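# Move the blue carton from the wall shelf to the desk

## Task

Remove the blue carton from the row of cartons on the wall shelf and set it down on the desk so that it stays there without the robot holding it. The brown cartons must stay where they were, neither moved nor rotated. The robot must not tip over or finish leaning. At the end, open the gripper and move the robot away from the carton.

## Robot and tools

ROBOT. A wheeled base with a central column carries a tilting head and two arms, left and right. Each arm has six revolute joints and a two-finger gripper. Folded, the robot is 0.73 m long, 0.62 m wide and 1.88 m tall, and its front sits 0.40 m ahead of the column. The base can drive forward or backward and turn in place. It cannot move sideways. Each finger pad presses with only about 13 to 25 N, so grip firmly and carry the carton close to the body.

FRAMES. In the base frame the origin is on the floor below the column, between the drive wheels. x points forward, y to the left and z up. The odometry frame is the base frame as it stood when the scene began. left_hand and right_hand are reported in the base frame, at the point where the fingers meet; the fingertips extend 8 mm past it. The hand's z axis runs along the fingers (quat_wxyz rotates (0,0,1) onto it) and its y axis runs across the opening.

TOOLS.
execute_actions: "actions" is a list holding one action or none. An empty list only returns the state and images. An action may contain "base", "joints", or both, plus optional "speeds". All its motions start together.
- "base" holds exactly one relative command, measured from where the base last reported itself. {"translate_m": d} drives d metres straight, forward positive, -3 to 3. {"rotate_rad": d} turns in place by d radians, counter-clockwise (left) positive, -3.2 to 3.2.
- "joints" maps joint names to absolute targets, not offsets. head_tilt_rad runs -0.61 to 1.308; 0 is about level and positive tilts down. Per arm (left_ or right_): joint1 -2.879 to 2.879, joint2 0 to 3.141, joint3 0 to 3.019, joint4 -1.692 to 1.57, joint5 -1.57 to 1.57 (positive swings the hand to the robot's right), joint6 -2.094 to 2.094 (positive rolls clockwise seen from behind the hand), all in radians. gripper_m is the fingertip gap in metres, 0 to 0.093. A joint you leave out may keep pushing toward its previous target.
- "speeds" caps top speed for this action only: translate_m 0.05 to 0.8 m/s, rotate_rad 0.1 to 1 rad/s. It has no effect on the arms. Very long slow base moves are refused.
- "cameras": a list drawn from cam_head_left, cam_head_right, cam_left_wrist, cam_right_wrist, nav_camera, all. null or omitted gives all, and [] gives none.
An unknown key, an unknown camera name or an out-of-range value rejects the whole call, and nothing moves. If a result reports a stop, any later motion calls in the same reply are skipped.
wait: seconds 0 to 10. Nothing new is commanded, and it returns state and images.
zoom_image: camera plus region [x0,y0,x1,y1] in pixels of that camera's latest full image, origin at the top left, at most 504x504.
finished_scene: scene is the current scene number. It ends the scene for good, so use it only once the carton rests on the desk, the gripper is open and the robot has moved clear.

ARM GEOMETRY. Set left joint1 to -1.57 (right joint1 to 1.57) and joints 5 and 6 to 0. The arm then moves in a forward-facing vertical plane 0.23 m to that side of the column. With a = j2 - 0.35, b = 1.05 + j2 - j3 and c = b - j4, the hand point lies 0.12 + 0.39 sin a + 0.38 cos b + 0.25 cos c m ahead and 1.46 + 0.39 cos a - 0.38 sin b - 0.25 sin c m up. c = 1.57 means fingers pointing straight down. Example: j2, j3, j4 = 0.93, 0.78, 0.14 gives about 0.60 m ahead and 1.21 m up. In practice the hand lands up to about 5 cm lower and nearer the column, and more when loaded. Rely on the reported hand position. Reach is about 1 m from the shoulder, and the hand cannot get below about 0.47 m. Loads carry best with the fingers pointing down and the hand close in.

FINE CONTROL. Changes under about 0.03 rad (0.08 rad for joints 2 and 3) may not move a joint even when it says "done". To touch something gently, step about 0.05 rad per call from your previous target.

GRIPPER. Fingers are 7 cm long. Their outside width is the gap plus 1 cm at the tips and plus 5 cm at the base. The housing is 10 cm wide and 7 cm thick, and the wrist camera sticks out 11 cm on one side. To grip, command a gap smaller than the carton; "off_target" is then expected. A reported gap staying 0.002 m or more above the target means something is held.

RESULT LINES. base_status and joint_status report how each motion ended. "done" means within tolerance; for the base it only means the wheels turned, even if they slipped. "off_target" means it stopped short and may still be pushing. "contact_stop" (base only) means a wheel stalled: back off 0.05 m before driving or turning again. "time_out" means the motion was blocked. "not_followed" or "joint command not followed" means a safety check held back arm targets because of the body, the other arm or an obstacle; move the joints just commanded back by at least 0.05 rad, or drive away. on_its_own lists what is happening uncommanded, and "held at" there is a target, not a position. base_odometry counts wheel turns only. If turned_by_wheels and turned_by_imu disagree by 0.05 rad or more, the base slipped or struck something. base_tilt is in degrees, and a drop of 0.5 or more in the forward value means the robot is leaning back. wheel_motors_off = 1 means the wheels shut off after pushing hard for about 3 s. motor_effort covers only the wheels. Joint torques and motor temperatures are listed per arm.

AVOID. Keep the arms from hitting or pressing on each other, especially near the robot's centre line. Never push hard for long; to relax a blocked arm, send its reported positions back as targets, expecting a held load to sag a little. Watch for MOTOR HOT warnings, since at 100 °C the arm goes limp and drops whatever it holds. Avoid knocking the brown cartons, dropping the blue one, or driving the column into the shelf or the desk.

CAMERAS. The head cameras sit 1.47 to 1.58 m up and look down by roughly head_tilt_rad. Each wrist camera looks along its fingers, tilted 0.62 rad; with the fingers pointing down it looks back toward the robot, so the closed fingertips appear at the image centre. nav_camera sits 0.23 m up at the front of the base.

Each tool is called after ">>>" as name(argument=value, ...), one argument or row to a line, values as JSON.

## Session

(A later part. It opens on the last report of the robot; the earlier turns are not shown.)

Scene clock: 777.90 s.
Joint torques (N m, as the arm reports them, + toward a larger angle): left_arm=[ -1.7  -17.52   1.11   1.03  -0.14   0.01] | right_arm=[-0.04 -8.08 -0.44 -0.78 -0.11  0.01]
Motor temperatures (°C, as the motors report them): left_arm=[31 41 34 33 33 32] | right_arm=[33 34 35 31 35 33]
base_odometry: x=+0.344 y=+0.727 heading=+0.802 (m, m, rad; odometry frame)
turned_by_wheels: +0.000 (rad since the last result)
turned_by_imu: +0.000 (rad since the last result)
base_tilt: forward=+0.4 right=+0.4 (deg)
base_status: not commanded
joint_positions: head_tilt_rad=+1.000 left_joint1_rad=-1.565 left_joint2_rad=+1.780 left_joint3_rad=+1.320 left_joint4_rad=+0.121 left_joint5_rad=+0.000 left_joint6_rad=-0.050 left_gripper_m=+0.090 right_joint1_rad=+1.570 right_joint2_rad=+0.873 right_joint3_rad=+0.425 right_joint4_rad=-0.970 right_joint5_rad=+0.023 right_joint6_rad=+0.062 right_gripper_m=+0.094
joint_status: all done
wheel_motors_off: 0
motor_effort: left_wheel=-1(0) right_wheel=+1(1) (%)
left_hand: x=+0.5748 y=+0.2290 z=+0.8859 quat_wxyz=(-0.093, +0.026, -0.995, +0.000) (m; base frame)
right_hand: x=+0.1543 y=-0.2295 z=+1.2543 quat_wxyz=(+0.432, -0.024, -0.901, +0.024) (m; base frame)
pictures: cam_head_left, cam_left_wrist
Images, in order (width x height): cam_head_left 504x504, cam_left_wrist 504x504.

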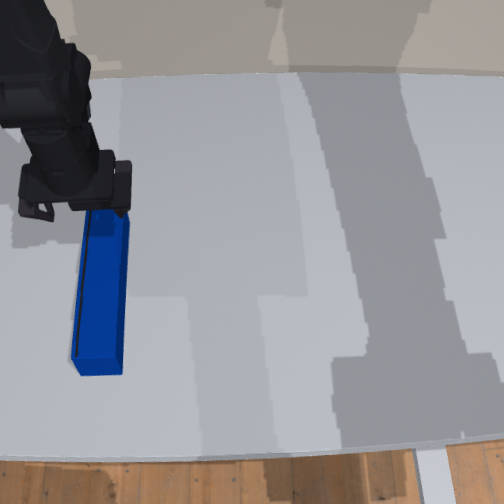

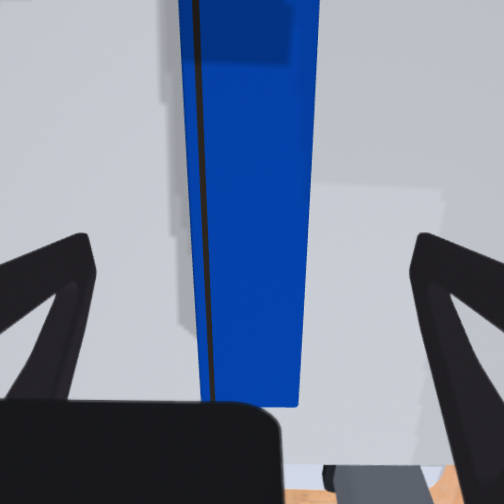

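The carton is resting on the desk. Backing away and folding the arm; the rear-facing wrist cameras will show the shelf.

>>> execute_actions(
  actions=[
    {"base": {"translate_m": -0.6}, "joints": {"head_tilt_rad": 0.7, "left_joint2_rad": 0.87, "left_joint3_rad": 0.4, "left_joint4_rad": -0.9, "left_joint6_rad": 0}},
  ],
  cameras=["cam_head_left", "cam_left_wrist", "cam_right_wrist"],
)

Scene clock: 792.50 s.
Joint torques (N m, as the arm reports them, + toward a larger angle): left_arm=[-1.62 -7.94 -0.5  -1.25 -0.12  0.12] | right_arm=[-0.11 -8.02 -0.17 -0.79 -0.1   0.02]
Motor temperatures (°C, as the motors report them): left_arm=[31 41 34 33 33 32] | right_arm=[33 34 35 31 35 33]
base_odometry: x=-0.073 y=+0.296 heading=+0.800 (m, m, rad; odometry frame)
turned_by_wheels: -0.002 (rad since the last result)
turned_by_imu: -0.002 (rad since the last result)
base_tilt: forward=+0.4 right=+0.4 (deg)
base_status: done
joint_positions: head_tilt_rad=+0.716 left_joint1_rad=-1.565 left_joint2_rad=+0.876 left_joint3_rad=+0.398 left_joint4_rad=-0.897 left_joint5_rad=+0.000 left_joint6_rad=-0.006 left_gripper_m=+0.090 right_joint1_rad=+1.570 right_joint2_rad=+0.872 right_joint3_rad=+0.420 right_joint4_rad=-0.970 right_joint5_rad=+0.023 right_joint6_rad=+0.062 right_gripper_m=+0.094
joint_status: all done
wheel_motors_off: 0
motor_effort: left_wheel=-1(36) right_wheel=+0(35) (%)
left_hand: x=+0.1507 y=+0.2259 z=+1.2449 quat_wxyz=(+0.413, +0.005, -0.911, -0.003) (m; base frame)
right_hand: x=+0.1523 y=-0.2295 z=+1.2550 quat_wxyz=(+0.434, -0.024, -0.900, +0.024) (m; base frame)
pictures: cam_head_left, cam_left_wrist, cam_right_wrist
Images, in order (width x height): cam_head_left 504x504, cam_left_wrist 504x504, cam_right_wrist 504x504.

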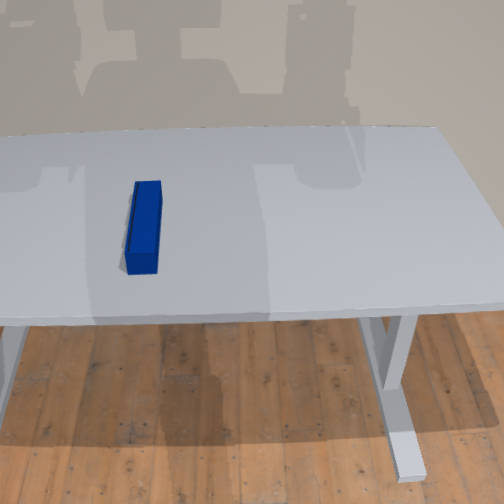

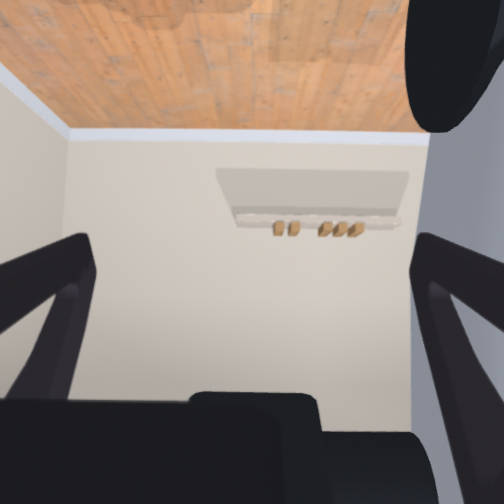

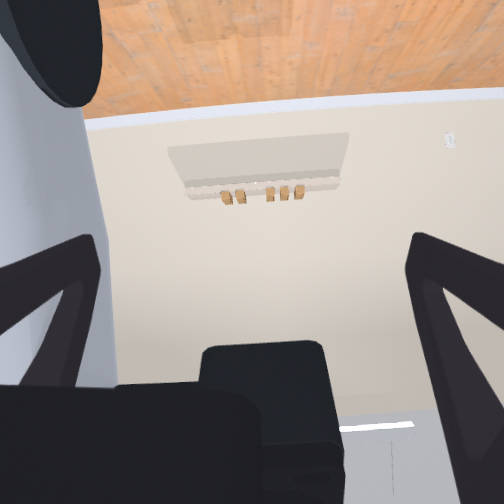

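>>> zoom_image(
  camera="cam_right_wrist",
  region=[190, 165, 340, 225],
)

>>> zoom_image(
  camera="cam_left_wrist",
  region=[240, 200, 390, 260],
)

Region (190, 165, 340, 225) of cam_right_wrist's 504x504 image, scaled by 3.360, with more detail than that image has; it fills the top 202 rows of this view, and the rest is white.

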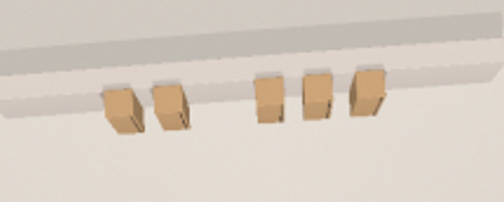

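Region (240, 200, 390, 260) of cam_left_wrist's 504x504 image, scaled by 3.360, with more detail than that image has; it fills the top 202 rows of this view, and the rest is white.

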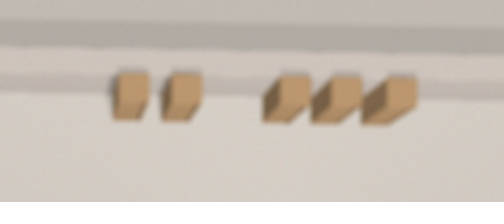

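The brown cartons are evenly spaced in their places, and the blue carton is on the desk with the robot clear.

>>> finished_scene(
  scene=1,
)

The scene is finished: the task was done.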